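# Insert the peg fully into the plate hole in the box

## Task

Push the peg completely into the hole of the plate that lies at the bottom of the open box. It counts only if the peg stays seated by itself once the grippers let go, not if a gripper is still holding it there.

## Robot and tools

ROBOT AND FRAME
Two arms, left_arm and right_arm. Each has seven joints and a two-finger gripper. All poses share one scene frame. The origin sits on the table surface midway between the arms. +z is up, +x reaches out over the table, and left_arm sits on the +y side. The names left and right refer to the arms, not to image sides. Printed hand positions are approximate and drift more at long reach.

GRIPPER
The fingers point along the gripper's +z axis and close along its y axis. end_effector_position is the spot between the pads when closed, roughly 2 cm short of the fingertips. The tips advance about 10 mm along +z while closing.

THE ROW (shared by execute_actions and move)
One row is a flat list of 16 numbers, each in [-1, 1], and it always covers both arms. Entries 1-8 are left_arm and entries 9-16 are right_arm. Within each arm's block, the first seven are joint offsets in this fixed order: wrist pitch, waist, elbow, forearm roll, shoulder, upper arm roll, wrist roll. The eighth is the gripper opening. Joint entries are scaled so that 1.0 equals 2.036 rad. The opening is absolute, not an offset: +1 is fully open and -1 is fully shut.

SIGNS AND RANGES
Shoulder, forearm roll and wrist roll count in the opposite direction to the URDF. This applies both in what you send and in what results report. URDF ranges in rad are: waist -6.283..6.283, shoulder -2.059..2.094, upper arm roll -6.283..6.283, elbow -0.192..3.927, forearm roll -6.283..6.283, wrist pitch -1.693..3.142, wrist roll -6.283..6.283. In your own sign convention the shoulder range becomes -2.094..2.059. A true end stop may differ from the listed value by up to 0.010 rad.

execute_actions(actions)
actions is a list of actions. Each action is a table of 0 to 15 rows, and each row lasts one control step of 1/30 s. If a table has fewer than 15 rows, its final row is repeated to fill the 15 steps. Joint entries are offsets from the angles held when that action begins, not from the previous row. For the first action of a call, that means the angles in the latest reported result.
- If an action would push any joint more than 0.010 rad beyond its range, it is rejected for both arms.
- If any action is malformed, or the first one fails that range check, the entire call is rejected and nothing moves.
- A joint asked to go past its real stop stops at the stop, and the result may say "joint sent to its limit". The absence of that line does not prove there is room left.
- An empty list simply returns the current state and images.

move(target, speed, blocking)
target is a single row. Its joint offsets are measured from the Joint positions in the latest result that showed them, not from where the arm is when the move starts. The finger values are applied at the start. All joints are interpolated so they finish together, which usually makes the hand follow a curve.
- speed is in rad/s (0.01 to 2, default 0.5) and limits the joint with the longest travel.
- A path takes 0.5 to 10 s and is cut off at 10 s.
- The move does not steer around obstacles or the other arm. Faster contact hits harder, and aiming further past a contact presses harder.
- blocking=false returns after 0.5 s while motion continues. Until a move has ended, new rows or moves are refused; use wait or stop first.
The result adds a "move:" line. It gives the outcome (done, off_target, moving, held, fault), limits=held or limits=none, and each arm's joint farthest from its target. After limits=held, an arm can suddenly move much faster than the set speed.

OTHER TOOLS
- wait(seconds): 0 to 10 s. The arms keep their last command, and the wait returns early if a move finishes.
- stop(): brakes a running move. The arm needs some distance to stop, and the fingers keep moving.
- zoom_image(camera, region): region is [x0, y0, x1, y1] in image pixels, at most 504x504. Cameras are cam_head_left, cam_head_right, cam_left_wrist and cam_right_wrist, each 672x504.
- finished_scene(scene): pass the current scene number. This is final, and the result reports success and the next task. Before calling it, make sure the peg is released and resting in the hole.

MOTION CAPS
- Joint targets change by at most 3.14 rad/s, and reaching that speed takes 0.16 s.
- On each step, a target stays within 0.623 rad of the measured angle.
- If a step would move the hand more than 70 mm, all of that arm's targets are pulled back. Large offsets therefore span several actions, and unfinished motion should be re-sent.

READING RESULTS
- The state line gives each arm's end_effector_position (m), end_effector_quat_wxyz, and linear/angular velocity (m/s, rad/s).
- Joint positions and Joint velocities list each arm's joints in the order above (rad, rad/s), followed by the pad gap in m (0.084 when fully open).
- Joint targets shows where the joints are currently being driven.
- grip_measured is the measured opening on the command scale.
- Step readings give joint angles at sampled steps. HELD plus an arm label means that arm's part of the row was held back.
- "joint command not followed" means a clearance check altered or blocked joint targets; the rest of the row still ran.

GRASPING
To hold the peg, keep commanding an opening clearly below grip_measured; a lower value squeezes harder, up to about 24 N per pad. Closing fast can overshoot the force. Expect brief tugs on the held peg or nudges to loose parts.

SAFETY
- Keep everything on the table.
- Keep the arms from striking or pressing each other.
- Avoid slams and hard pushes.
- Contact torque at a joint's load limit triggers a fault: the arm backs off, freezes for 10 s and skips the rest of the call. Load limits in N m: waist 47, shoulder 47, upper arm roll 28.2, elbow 28.2, forearm roll 28.2, wrist pitch 18.8, wrist roll 18.8. A held object's weight counts toward these.
- Long holding heats motors. MOTOR HOT warns at 65 °C, and 80 °C brakes the arm with an OVER-TEMPERATURE FAULT.

Each tool is called after "Call:" as name(argument=value, ...) on one line, values as JSON.

## Session

Call:
execute_actions(actions=[])

Scene clock: 0.00 s.
left_arm: end_effector_position=(+0.6441, +0.4979, +0.3139) grip_measured=+1.00 end_effector_quat_wxyz=(+0.627, -0.641, +0.403, -0.184) end_effector_velocity=(-0.000, +0.000, +0.000) end_effector_angular_velocity=(-0.000, -0.000, +0.001) | right_arm: end_effector_position=(+0.5465, -0.6219, +0.3614) grip_measured=+1.00 end_effector_quat_wxyz=(+0.314, +0.465, -0.446, +0.697) end_effector_velocity=(+0.000, -0.000, -0.002) end_effector_angular_velocity=(+0.002, +0.002, +0.000)
Joint names: [wrist pitch, waist, elbow, forearm roll, shoulder, upper arm roll, wrist roll]
Joint positions: left_arm=[ 0.729  0.046  1.216 -2.122 -0.256 -0.036  0.505  0.084] | right_arm=[ 1.559 -0.984  1.172  2.244 -0.46   0.904 -2.57   0.084]
Joint velocities: left_arm=[ 0.     0.001  0.    -0.    -0.     0.     0.    -0.   ] | right_arm=[-0.    -0.    -0.     0.    -0.003 -0.    -0.     0.   ]
Joint targets: left_arm=[0.729 0.046 1.216 -2.122 -0.256 -0.036 0.505] | right_arm=[1.559 -0.984 1.172 2.244 -0.460 0.904 -2.570]

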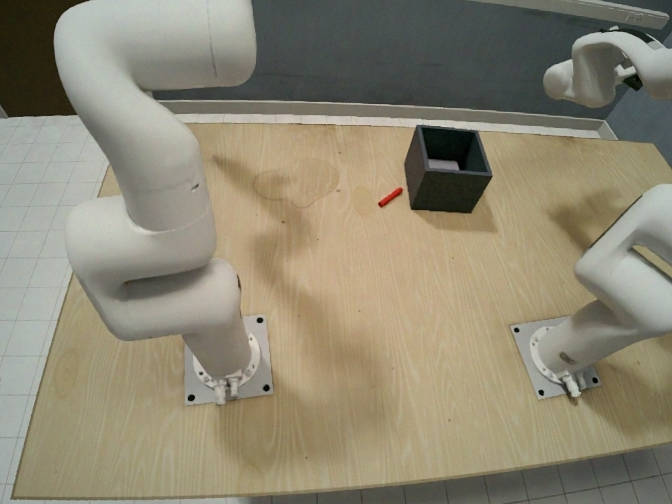

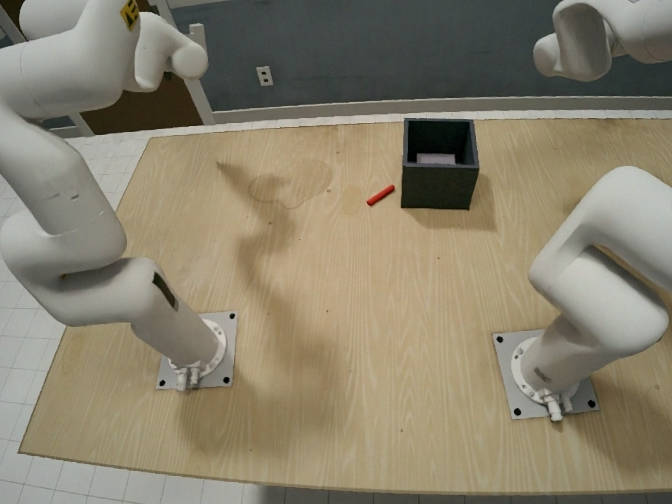

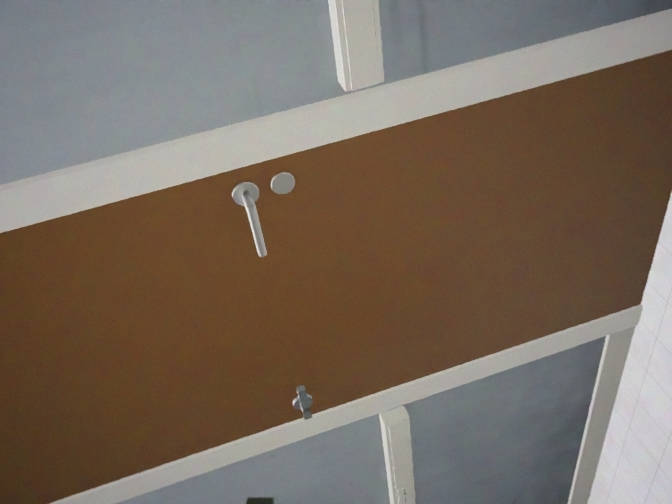

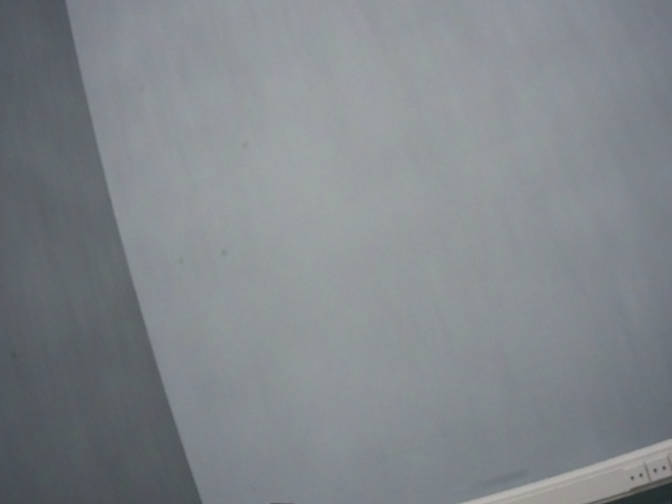

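Call:
move(target=[0.115,-0.2,0.041,0.521,0.0766,0.0177,0.625,0.2,-0.7055,0.2,0.15,-0.7,0.0943,-0.444,0.631,0.2], speed=0.9)

Call:
move(target=[0.1163,-0.245,0,0.521,0,0,0.625,0.2,-0.7055,0.2,-0.468,-0.402,0,0,0.631,0.2], speed=0.9)

Scene clock: 11.50 s.
left_arm: end_effector_position=(+0.5896, +0.3131, +0.3518) grip_measured=+0.19 end_effector_quat_wxyz=(-0.149, +0.785, +0.417, +0.433) end_effector_velocity=(-0.000, -0.002, +0.000) end_effector_angular_velocity=(-0.003, -0.002, +0.000) | right_arm: end_effector_position=(+0.6080, -0.6633, +0.4232) grip_measured=+0.19 end_effector_quat_wxyz=(+0.043, +0.739, -0.411, +0.532) end_effector_velocity=(+0.001, +0.002, +0.002) end_effector_angular_velocity=(-0.000, -0.005, +0.003)
Joint names: [wrist pitch, waist, elbow, forearm roll, shoulder, upper arm roll, wrist roll]
Joint positions: left_arm=[ 0.963 -0.361  1.299 -1.062 -0.101  0.     1.777  0.052] | right_arm=[ 0.123 -0.577  1.477  0.82  -0.269 -0.    -1.286  0.052]
Joint velocities: left_arm=[ 0.001 -0.003  0.     0.002  0.001 -0.     0.003 -0.   ] | right_arm=[-0.003  0.003  0.    -0.003  0.002 -0.001  0.001 -0.   ]
Joint targets: left_arm=[0.963 -0.361 1.299 -1.061 -0.101 0.000 1.777] | right_arm=[0.123 -0.577 1.477 0.819 -0.268 -0.000 -1.286]
move: done; limits=none; left_arm: farthest joint: the shoulder, 0.001 radians from its target (0.156 radians at the start); right_arm: farthest joint: the shoulder, 0.001 radians from its target (0.192 radians at the start)

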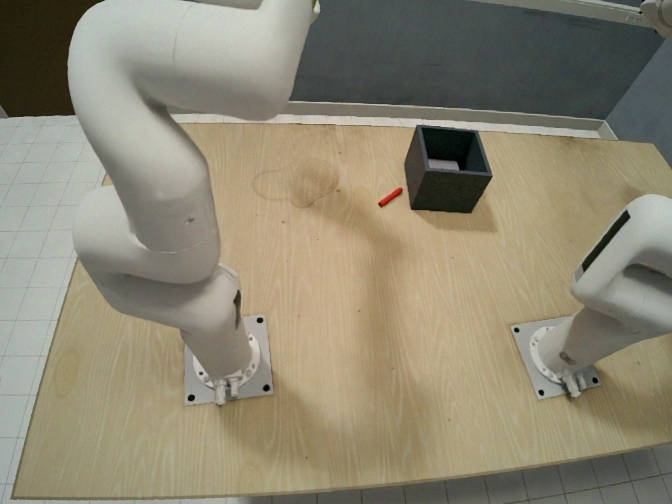

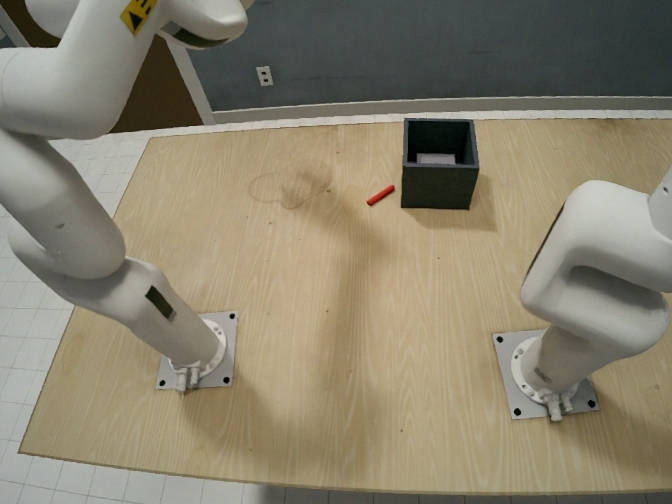

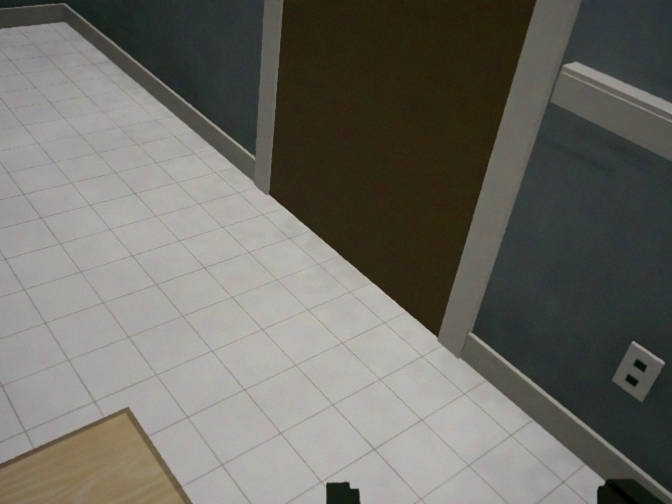

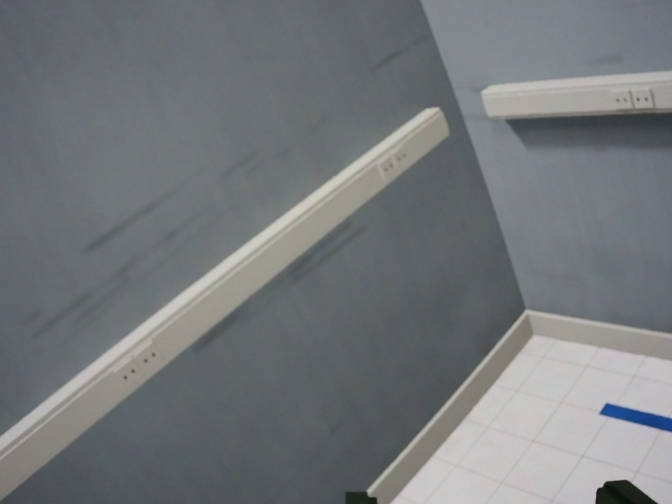

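Scene clock: 13.87 s.
left_arm: end_effector_position=(+0.3484, -0.0198, +0.2492) grip_measured=+0.19 end_effector_quat_wxyz=(-0.001, +0.412, +0.911, +0.001) end_effector_velocity=(-0.001, -0.001, +0.001) end_effector_angular_velocity=(-0.002, +0.001, +0.001) | right_arm: end_effector_position=(+0.4887, -0.3937, +0.2993) grip_measured=+0.19 end_effector_quat_wxyz=(+0.028, +0.707, -0.028, +0.706) end_effector_velocity=(-0.001, +0.000, -0.001) end_effector_angular_velocity=(-0.001, +0.001, -0.000)
Joint names: [wrist pitch, waist, elbow, forearm roll, shoulder, upper arm roll, wrist roll]
Joint positions: left_arm=[ 1.2   -0.859  1.299 -0.001 -0.101  0.     3.049  0.052] | right_arm=[-1.313 -0.17   0.525  0.002 -0.269 -0.    -0.001  0.052]
Joint velocities: left_arm=[ 0.    -0.002  0.     0.002  0.001 -0.001  0.003  0.   ] | right_arm=[-0.004  0.001 -0.003 -0.001 -0.002  0.     0.001  0.   ]
Joint targets: left_arm=[1.200 -0.860 1.299 -0.001 -0.101 0.000 3.050] | right_arm=[-1.313 -0.170 0.524 0.001 -0.269 -0.000 -0.001]
move: done; limits=none; left_arm: farthest joint: the waist, 0.000 radians from its target (0.499 radians at the start); right_arm: farthest joint: the wrist pitch, 0.001 radians from its target (1.437 radians at the start)

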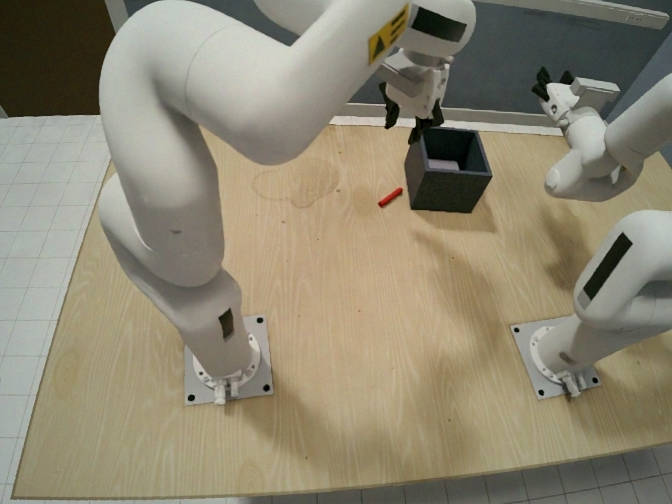

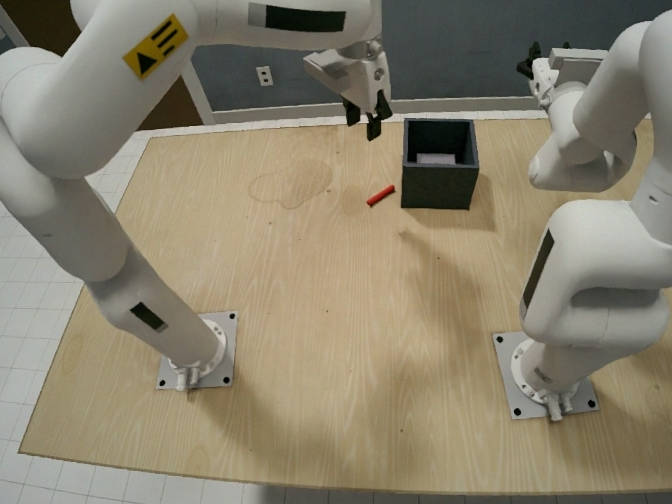

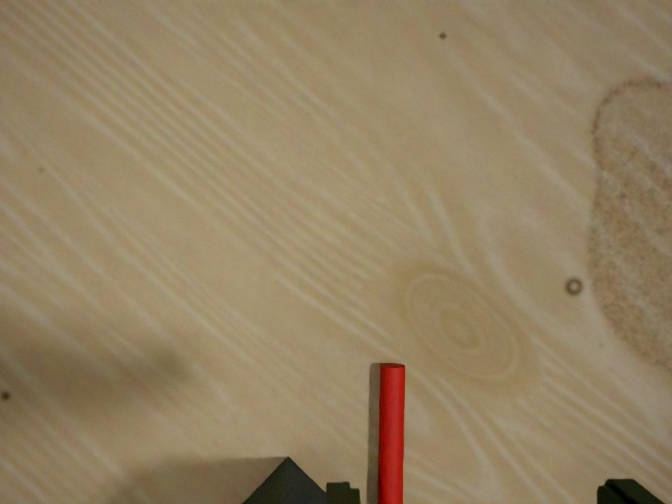

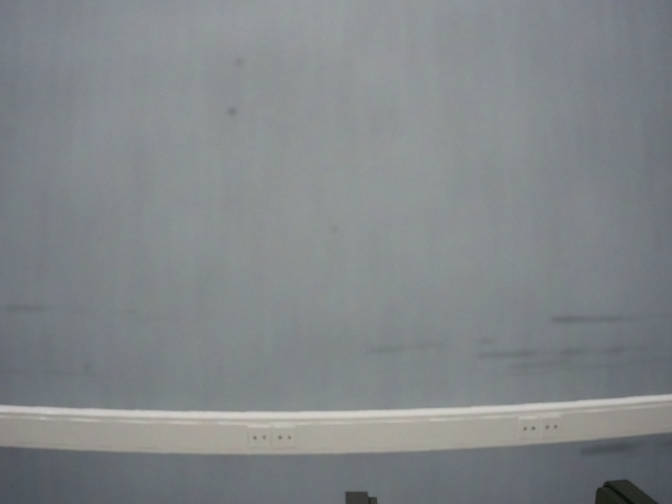

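Call:
move(target=[-0.2117,-0.0015,-0.088,0,-0.1228,0,0,0.2,0,0,0,0,0,0,0,0.2], speed=0.4)

Scene clock: 20.20 s.
left_arm: end_effector_position=(+0.3586, -0.0317, +0.0808) grip_measured=+0.19 end_effector_quat_wxyz=(+0.001, +0.413, +0.911, +0.000) end_effector_velocity=(-0.001, +0.001, -0.003) end_effector_angular_velocity=(+0.003, +0.003, +0.002) | right_arm: end_effector_position=(+0.4887, -0.3937, +0.2993) grip_measured=+0.19 end_effector_quat_wxyz=(+0.028, +0.707, -0.028, +0.706) end_effector_velocity=(-0.000, -0.000, -0.001) end_effector_angular_velocity=(+0.000, +0.002, -0.000)
Joint names: [wrist pitch, waist, elbow, forearm roll, shoulder, upper arm roll, wrist roll]
Joint positions: left_arm=[ 0.769 -0.862  1.12  -0.001 -0.35   0.     3.049  0.052] | right_arm=[-1.313 -0.17   0.525  0.002 -0.269 -0.    -0.001  0.052]
Joint velocities: left_arm=[-0.002 -0.    -0.002 -0.    -0.004 -0.     0.002 -0.   ] | right_arm=[ 0.002 -0.001 -0.001  0.     0.     0.    -0.     0.   ]
Joint targets: left_arm=[0.769 -0.862 1.120 -0.001 -0.351 0.000 3.049] | right_arm=[-1.313 -0.170 0.525 0.002 -0.269 -0.000 -0.001]
move: done; limits=none; left_arm: farthest joint: the shoulder, 0.001 radians from its target (0.250 radians at the start); right_arm: farthest joint: the waist, 0.000 radians from its target (0.000 radians at the start)

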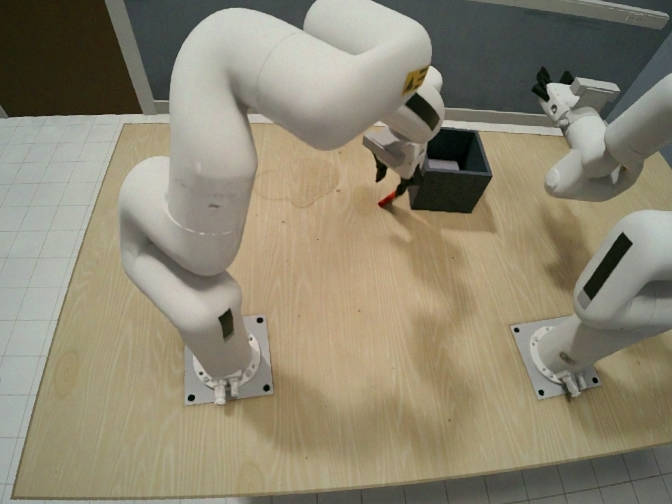

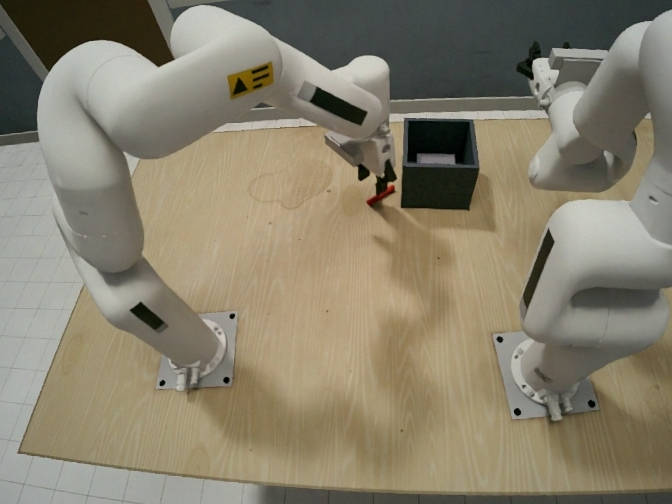

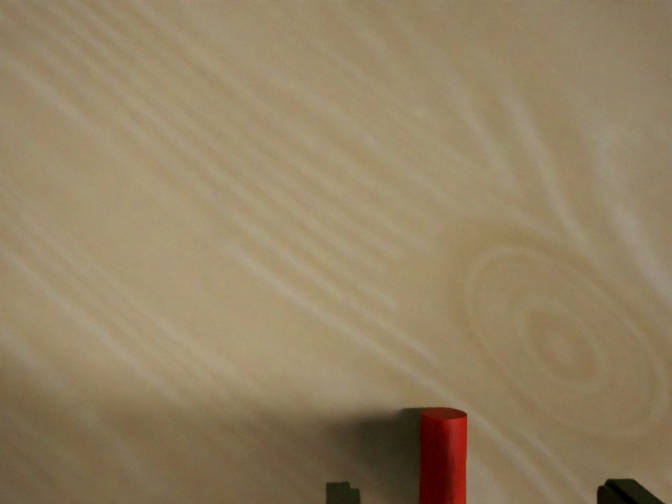

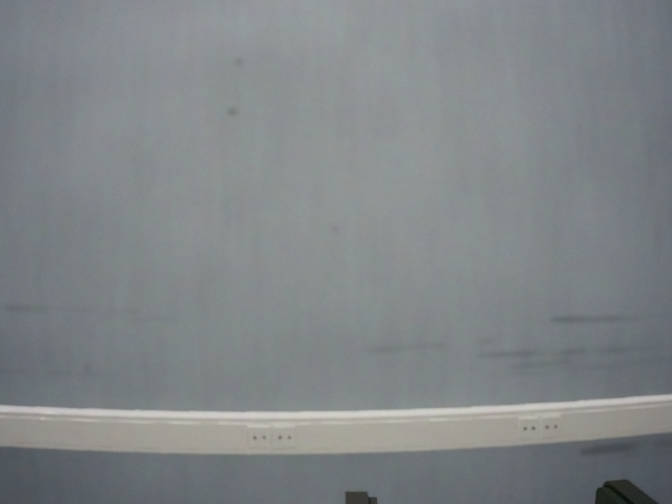

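Call:
move(target=[-0.0722,0,-0.0098,0,-0.0629,0,0,0.2,0,0,0,0,0,0,0,0.2], speed=0.2)

Call:
move(target=[0,0,0,0,0,0,0,-1,0,0,0,0,0,0,0,0.2])

Call:
move(target=[0.357,0.05,0.0108,0,0.348,0,0,-1,0,0,0,0,0,0,0,0.2])

Call:
move(target=[0,0.1322,0,0,0,0,-0.8644,-1,0,0.25,0,0,0,0,0,0.2], speed=0.8)

Call:
move(target=[0,0,0,0,0,0,0,-1,0,0.2305,0,0,0,0,0,0.2])

Scene clock: 26.97 s.
left_arm: end_effector_position=(+0.3586, -0.0318, +0.0186) grip_measured=+0.19 end_effector_quat_wxyz=(+0.000, +0.413, +0.911, +0.000) end_effector_velocity=(-0.001, +0.001, -0.003) end_effector_angular_velocity=(+0.002, +0.003, -0.000) | right_arm: end_effector_position=(+0.4887, -0.3937, +0.2993) grip_measured=+0.19 end_effector_quat_wxyz=(+0.028, +0.707, -0.028, +0.706) end_effector_velocity=(-0.000, +0.001, -0.000) end_effector_angular_velocity=(+0.001, +0.001, +0.001)
Joint names: [wrist pitch, waist, elbow, forearm roll, shoulder, upper arm roll, wrist roll]
Joint positions: left_arm=[ 0.623 -0.862  1.1   -0.001 -0.478  0.     3.049  0.052] | right_arm=[-1.313 -0.17   0.525  0.002 -0.269 -0.    -0.001  0.052]
Joint velocities: left_arm=[-0.002  0.001 -0.002  0.001 -0.004  0.    -0.002  0.   ] | right_arm=[-0.     0.001 -0.001 -0.     0.     0.    -0.001 -0.   ]
Joint targets: left_arm=[0.622 -0.862 1.100 -0.001 -0.478 0.000 3.049] | right_arm=[-1.313 -0.170 0.525 0.002 -0.269 -0.000 -0.001]
move: done; limits=none; left_arm: farthest joint: the wrist pitch, 0.001 radians from its target (0.147 radians at the start); right_arm: farthest joint: the waist, 0.000 radians from its target (0.000 radians at the start)

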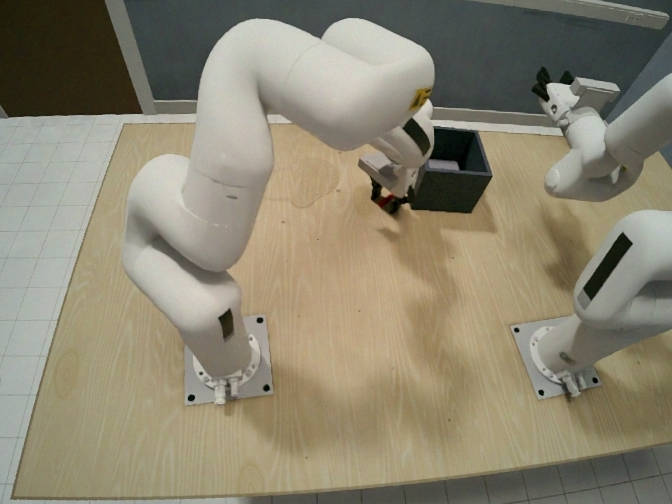

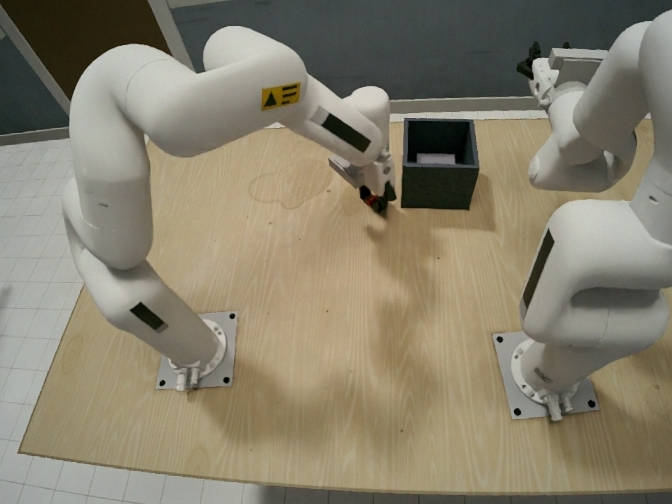

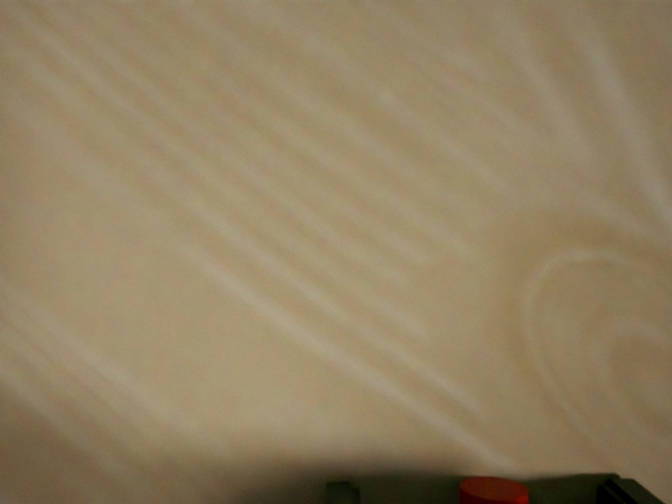

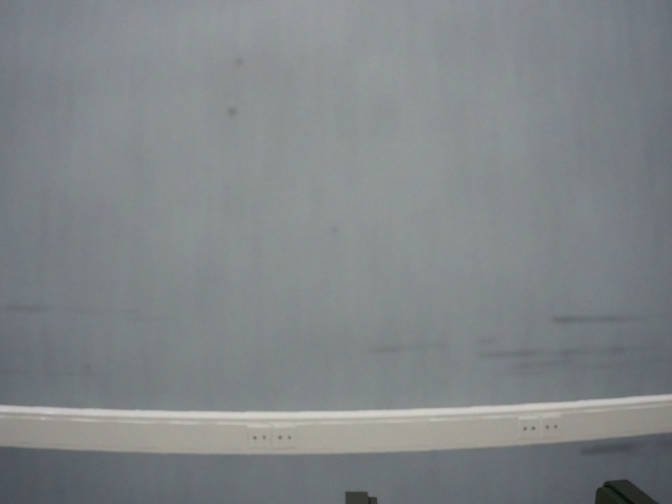

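Scene clock: 27.47 s.
left_arm: end_effector_position=(+0.3596, -0.0330, +0.0202) grip_measured=-0.70 end_effector_quat_wxyz=(+0.002, +0.413, +0.911, -0.000) end_effector_velocity=(-0.000, +0.001, -0.001) end_effector_angular_velocity=(+0.001, +0.001, +0.000) | right_arm: end_effector_position=(+0.4887, -0.3937, +0.2993) grip_measured=+0.19 end_effector_quat_wxyz=(+0.028, +0.707, -0.028, +0.706) end_effector_velocity=(-0.000, -0.000, +0.002) end_effector_angular_velocity=(-0.001, -0.005, -0.000)
Joint names: [wrist pitch, waist, elbow, forearm roll, shoulder, upper arm roll, wrist roll]
Joint positions: left_arm=[ 0.622 -0.863  1.102 -0.001 -0.476  0.     3.049  0.013] | right_arm=[-1.313 -0.17   0.525  0.002 -0.269 -0.    -0.001  0.052]
Joint velocities: left_arm=[ 0.     0.    -0.001 -0.    -0.     0.     0.     0.   ] | right_arm=[-0.003 -0.     0.    -0.     0.002  0.     0.    -0.   ]
Joint targets: left_arm=[0.623 -0.862 1.100 -0.001 -0.478 0.000 3.049] | right_arm=[-1.313 -0.170 0.525 0.002 -0.269 -0.000 -0.001]
move: done; limits=none; left_arm: farthest joint: the shoulder, 0.002 radians from its target (0.000 radians at the start); right_arm: farthest joint: the waist, 0.000 radians from its target (0.000 radians at the start)

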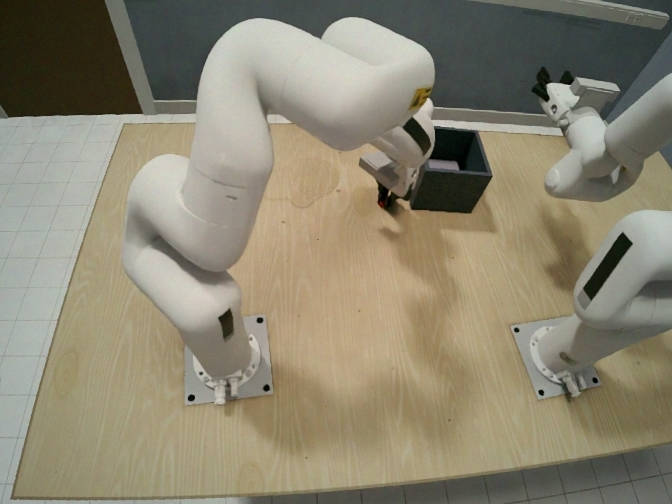

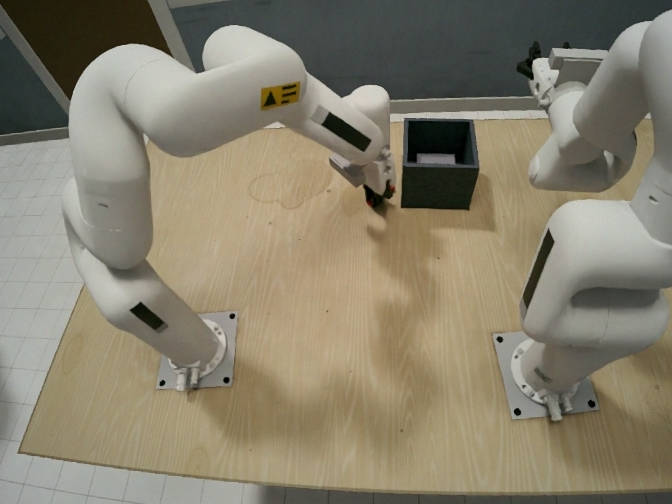

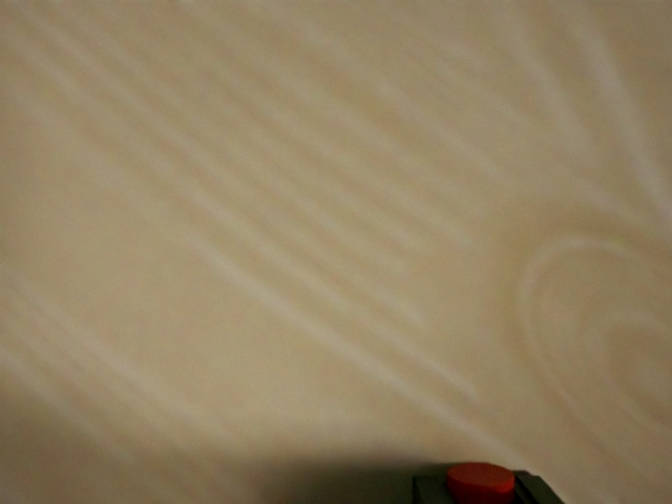

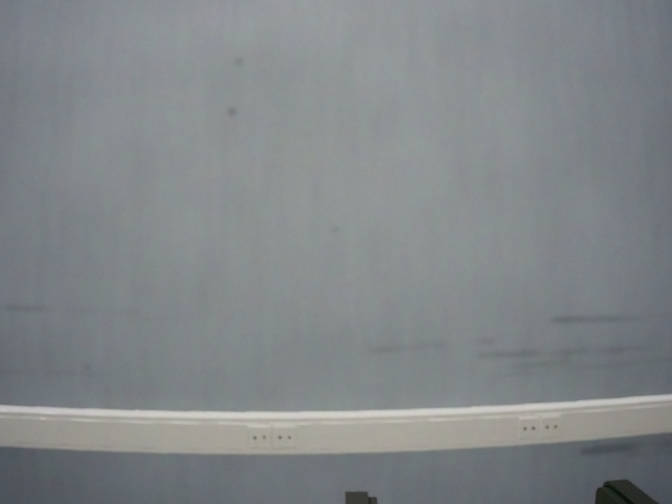

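Scene clock: 29.57 s.
left_arm: end_effector_position=(+0.3080, +0.0739, +0.3161) grip_measured=-0.70 end_effector_quat_wxyz=(+0.004, +0.366, +0.931, -0.000) end_effector_velocity=(-0.000, +0.000, +0.002) end_effector_angular_velocity=(-0.002, -0.002, -0.000) | right_arm: end_effector_position=(+0.4887, -0.3937, +0.2993) grip_measured=+0.19 end_effector_quat_wxyz=(+0.028, +0.707, -0.028, +0.706) end_effector_velocity=(+0.000, +0.000, -0.001) end_effector_angular_velocity=(+0.001, +0.003, +0.000)
Joint names: [wrist pitch, waist, elbow, forearm roll, shoulder, upper arm roll, wrist roll]
Joint positions: left_arm=[ 1.348 -0.761  1.124 -0.001  0.232  0.     3.049  0.013] | right_arm=[-1.313 -0.17   0.525  0.002 -0.269 -0.    -0.001  0.052]
Joint velocities: left_arm=[ 0.002  0.     0.001  0.     0.004  0.    -0.001 -0.   ] | right_arm=[ 0.001  0.    -0.     0.    -0.002  0.    -0.001  0.   ]
Joint targets: left_arm=[1.349 -0.761 1.124 -0.001 0.233 0.000 3.049] | right_arm=[-1.313 -0.170 0.525 0.002 -0.269 -0.000 -0.001]
move: done; limits=none; left_arm: farthest joint: the shoulder, 0.001 radians from its target (0.708 radians at the start); right_arm: farthest joint: the waist, 0.000 radians from its target (0.000 radians at the start)

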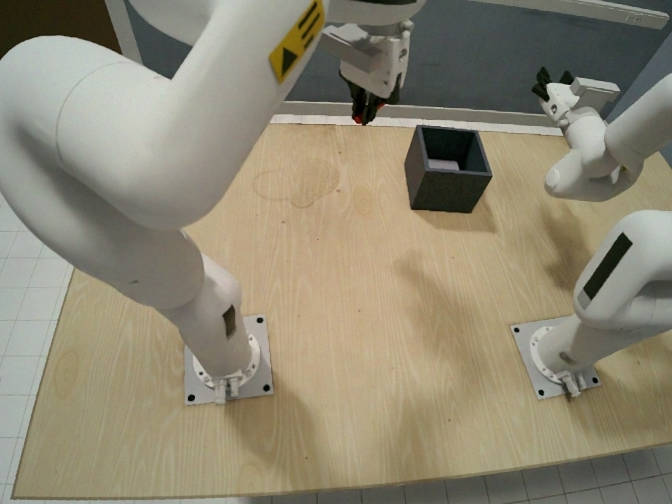

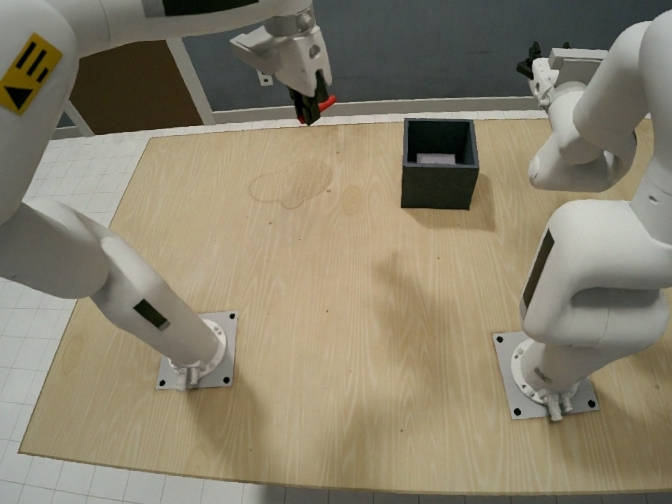

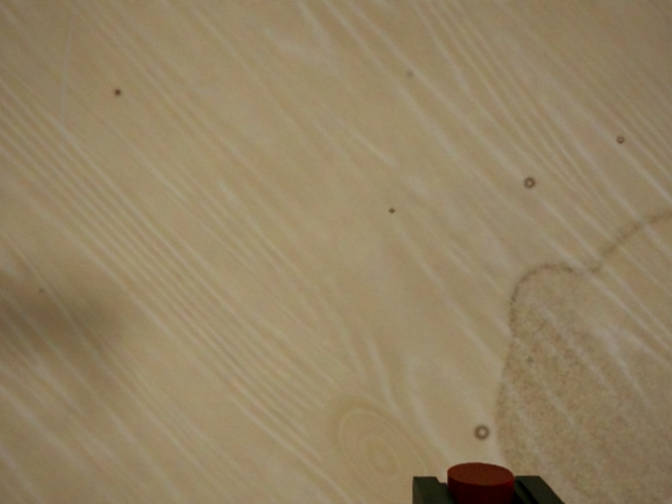

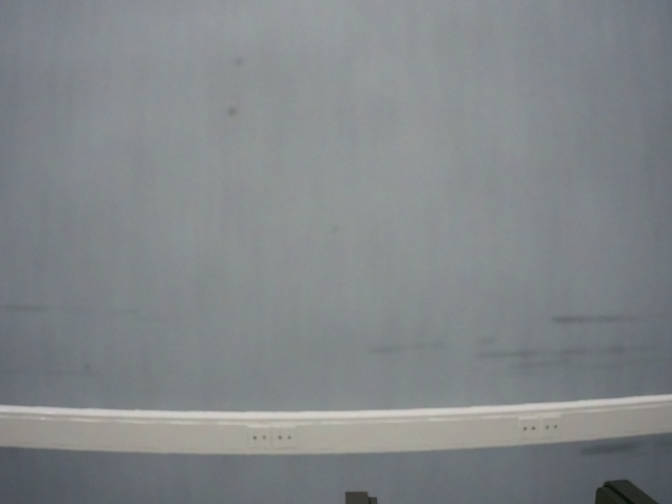

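Scene clock: 32.47 s.
left_arm: end_effector_position=(+0.3633, +0.1699, +0.3161) grip_measured=-0.70 end_effector_quat_wxyz=(+0.002, +0.900, +0.436, +0.003) end_effector_velocity=(+0.000, +0.000, -0.000) end_effector_angular_velocity=(-0.000, +0.001, -0.002) | right_arm: end_effector_position=(+0.4414, -0.1253, +0.2993) grip_measured=+0.19 end_effector_quat_wxyz=(-0.151, +0.692, +0.151, +0.690) end_effector_velocity=(-0.000, +0.000, +0.001) end_effector_angular_velocity=(+0.001, -0.002, +0.001)
Joint names: [wrist pitch, waist, elbow, forearm roll, shoulder, upper arm roll, wrist roll]
Joint positions: left_arm=[ 1.348 -0.492  1.124 -0.001  0.232  0.     1.29   0.013] | right_arm=[-1.313  0.338  0.525  0.002 -0.269 -0.    -0.001  0.052]
Joint velocities: left_arm=[ 0.     0.001  0.     0.    -0.001  0.    -0.003  0.   ] | right_arm=[-0.001  0.001 -0.    -0.001  0.001  0.     0.001  0.   ]
Joint targets: left_arm=[1.348 -0.492 1.124 -0.001 0.232 0.000 1.290] | right_arm=[-1.313 0.339 0.525 0.002 -0.269 -0.000 -0.001]
move: done; limits=none; left_arm: farthest joint: the wrist roll, 0.001 radians from its target (1.760 radians at the start); right_arm: farthest joint: the waist, 0.000 radians from its target (0.509 radians at the start)

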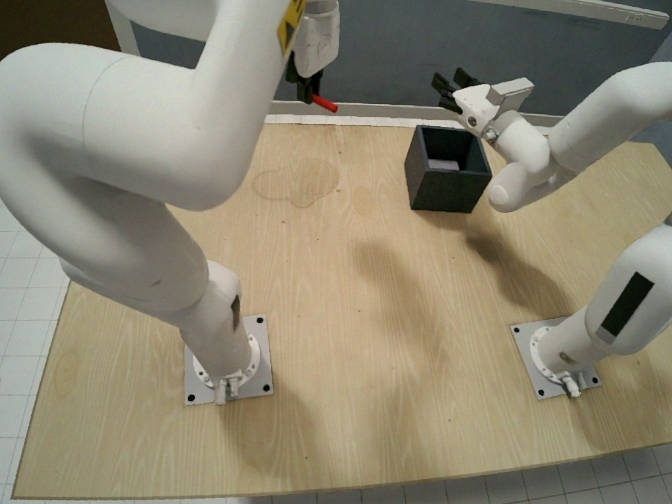

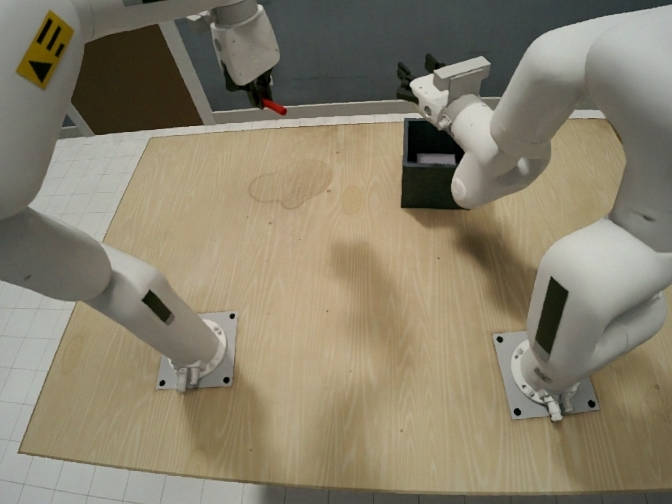

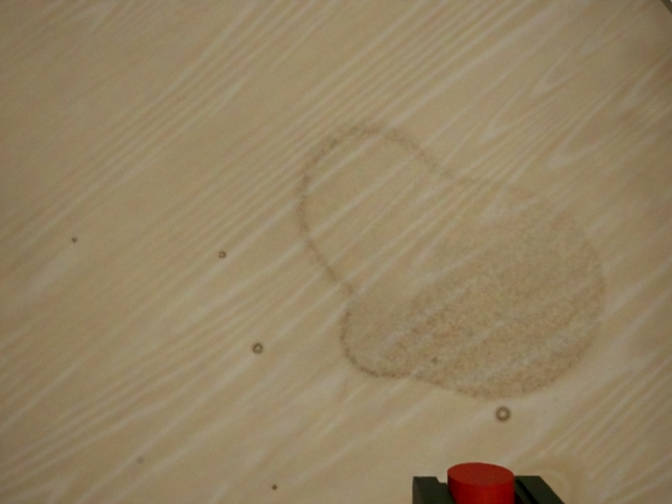

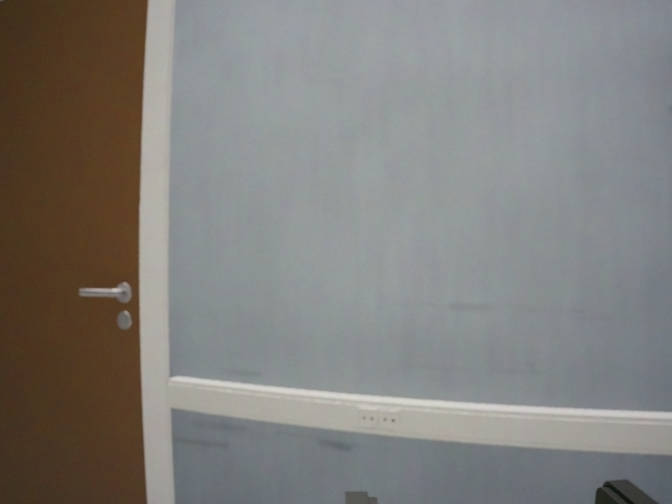

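Scene clock: 34.07 s.
left_arm: end_effector_position=(+0.3633, +0.1699, +0.3161) grip_measured=-0.70 end_effector_quat_wxyz=(+0.002, +0.900, +0.436, +0.003) end_effector_velocity=(-0.000, -0.000, -0.000) end_effector_angular_velocity=(-0.000, +0.000, -0.001) | right_arm: end_effector_position=(+0.2866, +0.0729, +0.2993) grip_measured=+0.19 end_effector_quat_wxyz=(-0.307, +0.638, +0.307, +0.636) end_effector_velocity=(-0.002, +0.001, -0.001) end_effector_angular_velocity=(-0.000, +0.001, +0.004)
Joint names: [wrist pitch, waist, elbow, forearm roll, shoulder, upper arm roll, wrist roll]
Joint positions: left_arm=[ 1.348 -0.492  1.124 -0.001  0.232  0.     1.29   0.013] | right_arm=[-1.313  0.807  0.525  0.002 -0.269 -0.    -0.001  0.052]
Joint velocities: left_arm=[ 0.     0.    -0.     0.     0.    -0.    -0.001  0.   ] | right_arm=[-0.001  0.003 -0.001  0.    -0.001  0.001 -0.    -0.   ]
Joint targets: left_arm=[1.348 -0.492 1.124 -0.001 0.232 0.000 1.290] | right_arm=[-1.313 0.808 0.525 0.002 -0.269 -0.000 -0.001]
move: done; limits=none; left_arm: farthest joint: the waist, 0.000 radians from its target (0.000 radians at the start); right_arm: farthest joint: the waist, 0.000 radians from its target (0.469 radians at the start)

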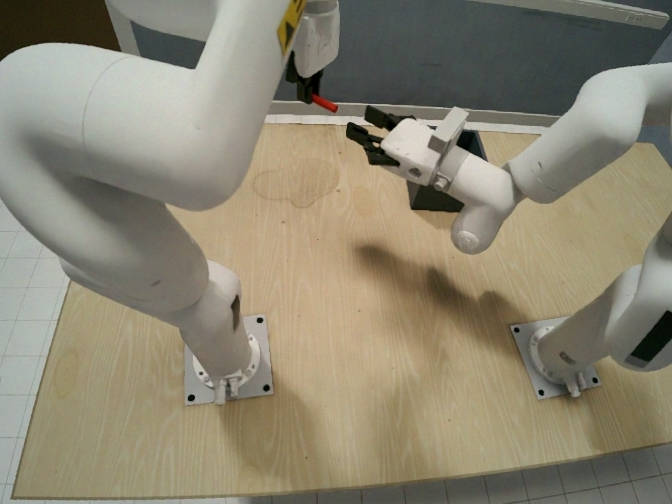

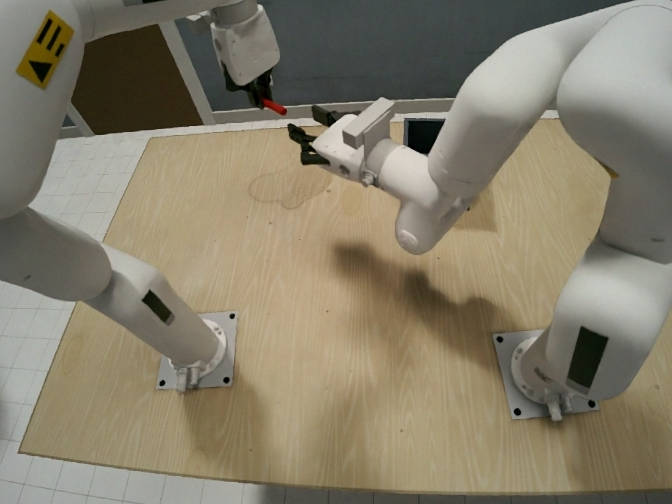

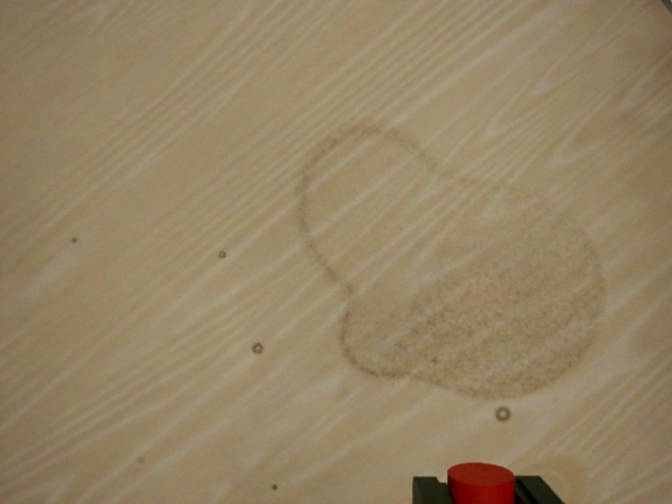

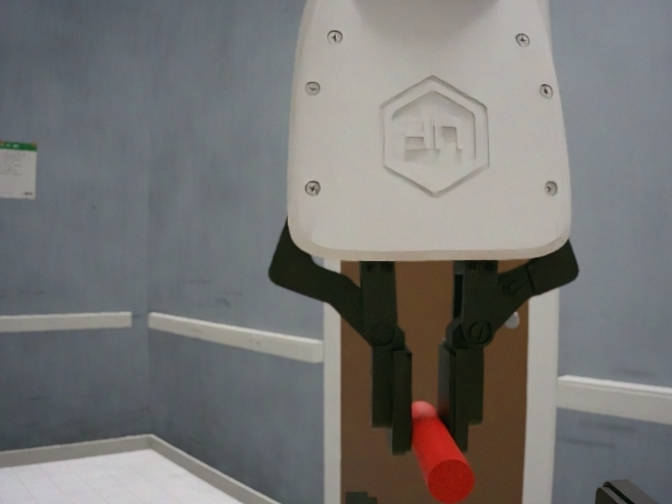

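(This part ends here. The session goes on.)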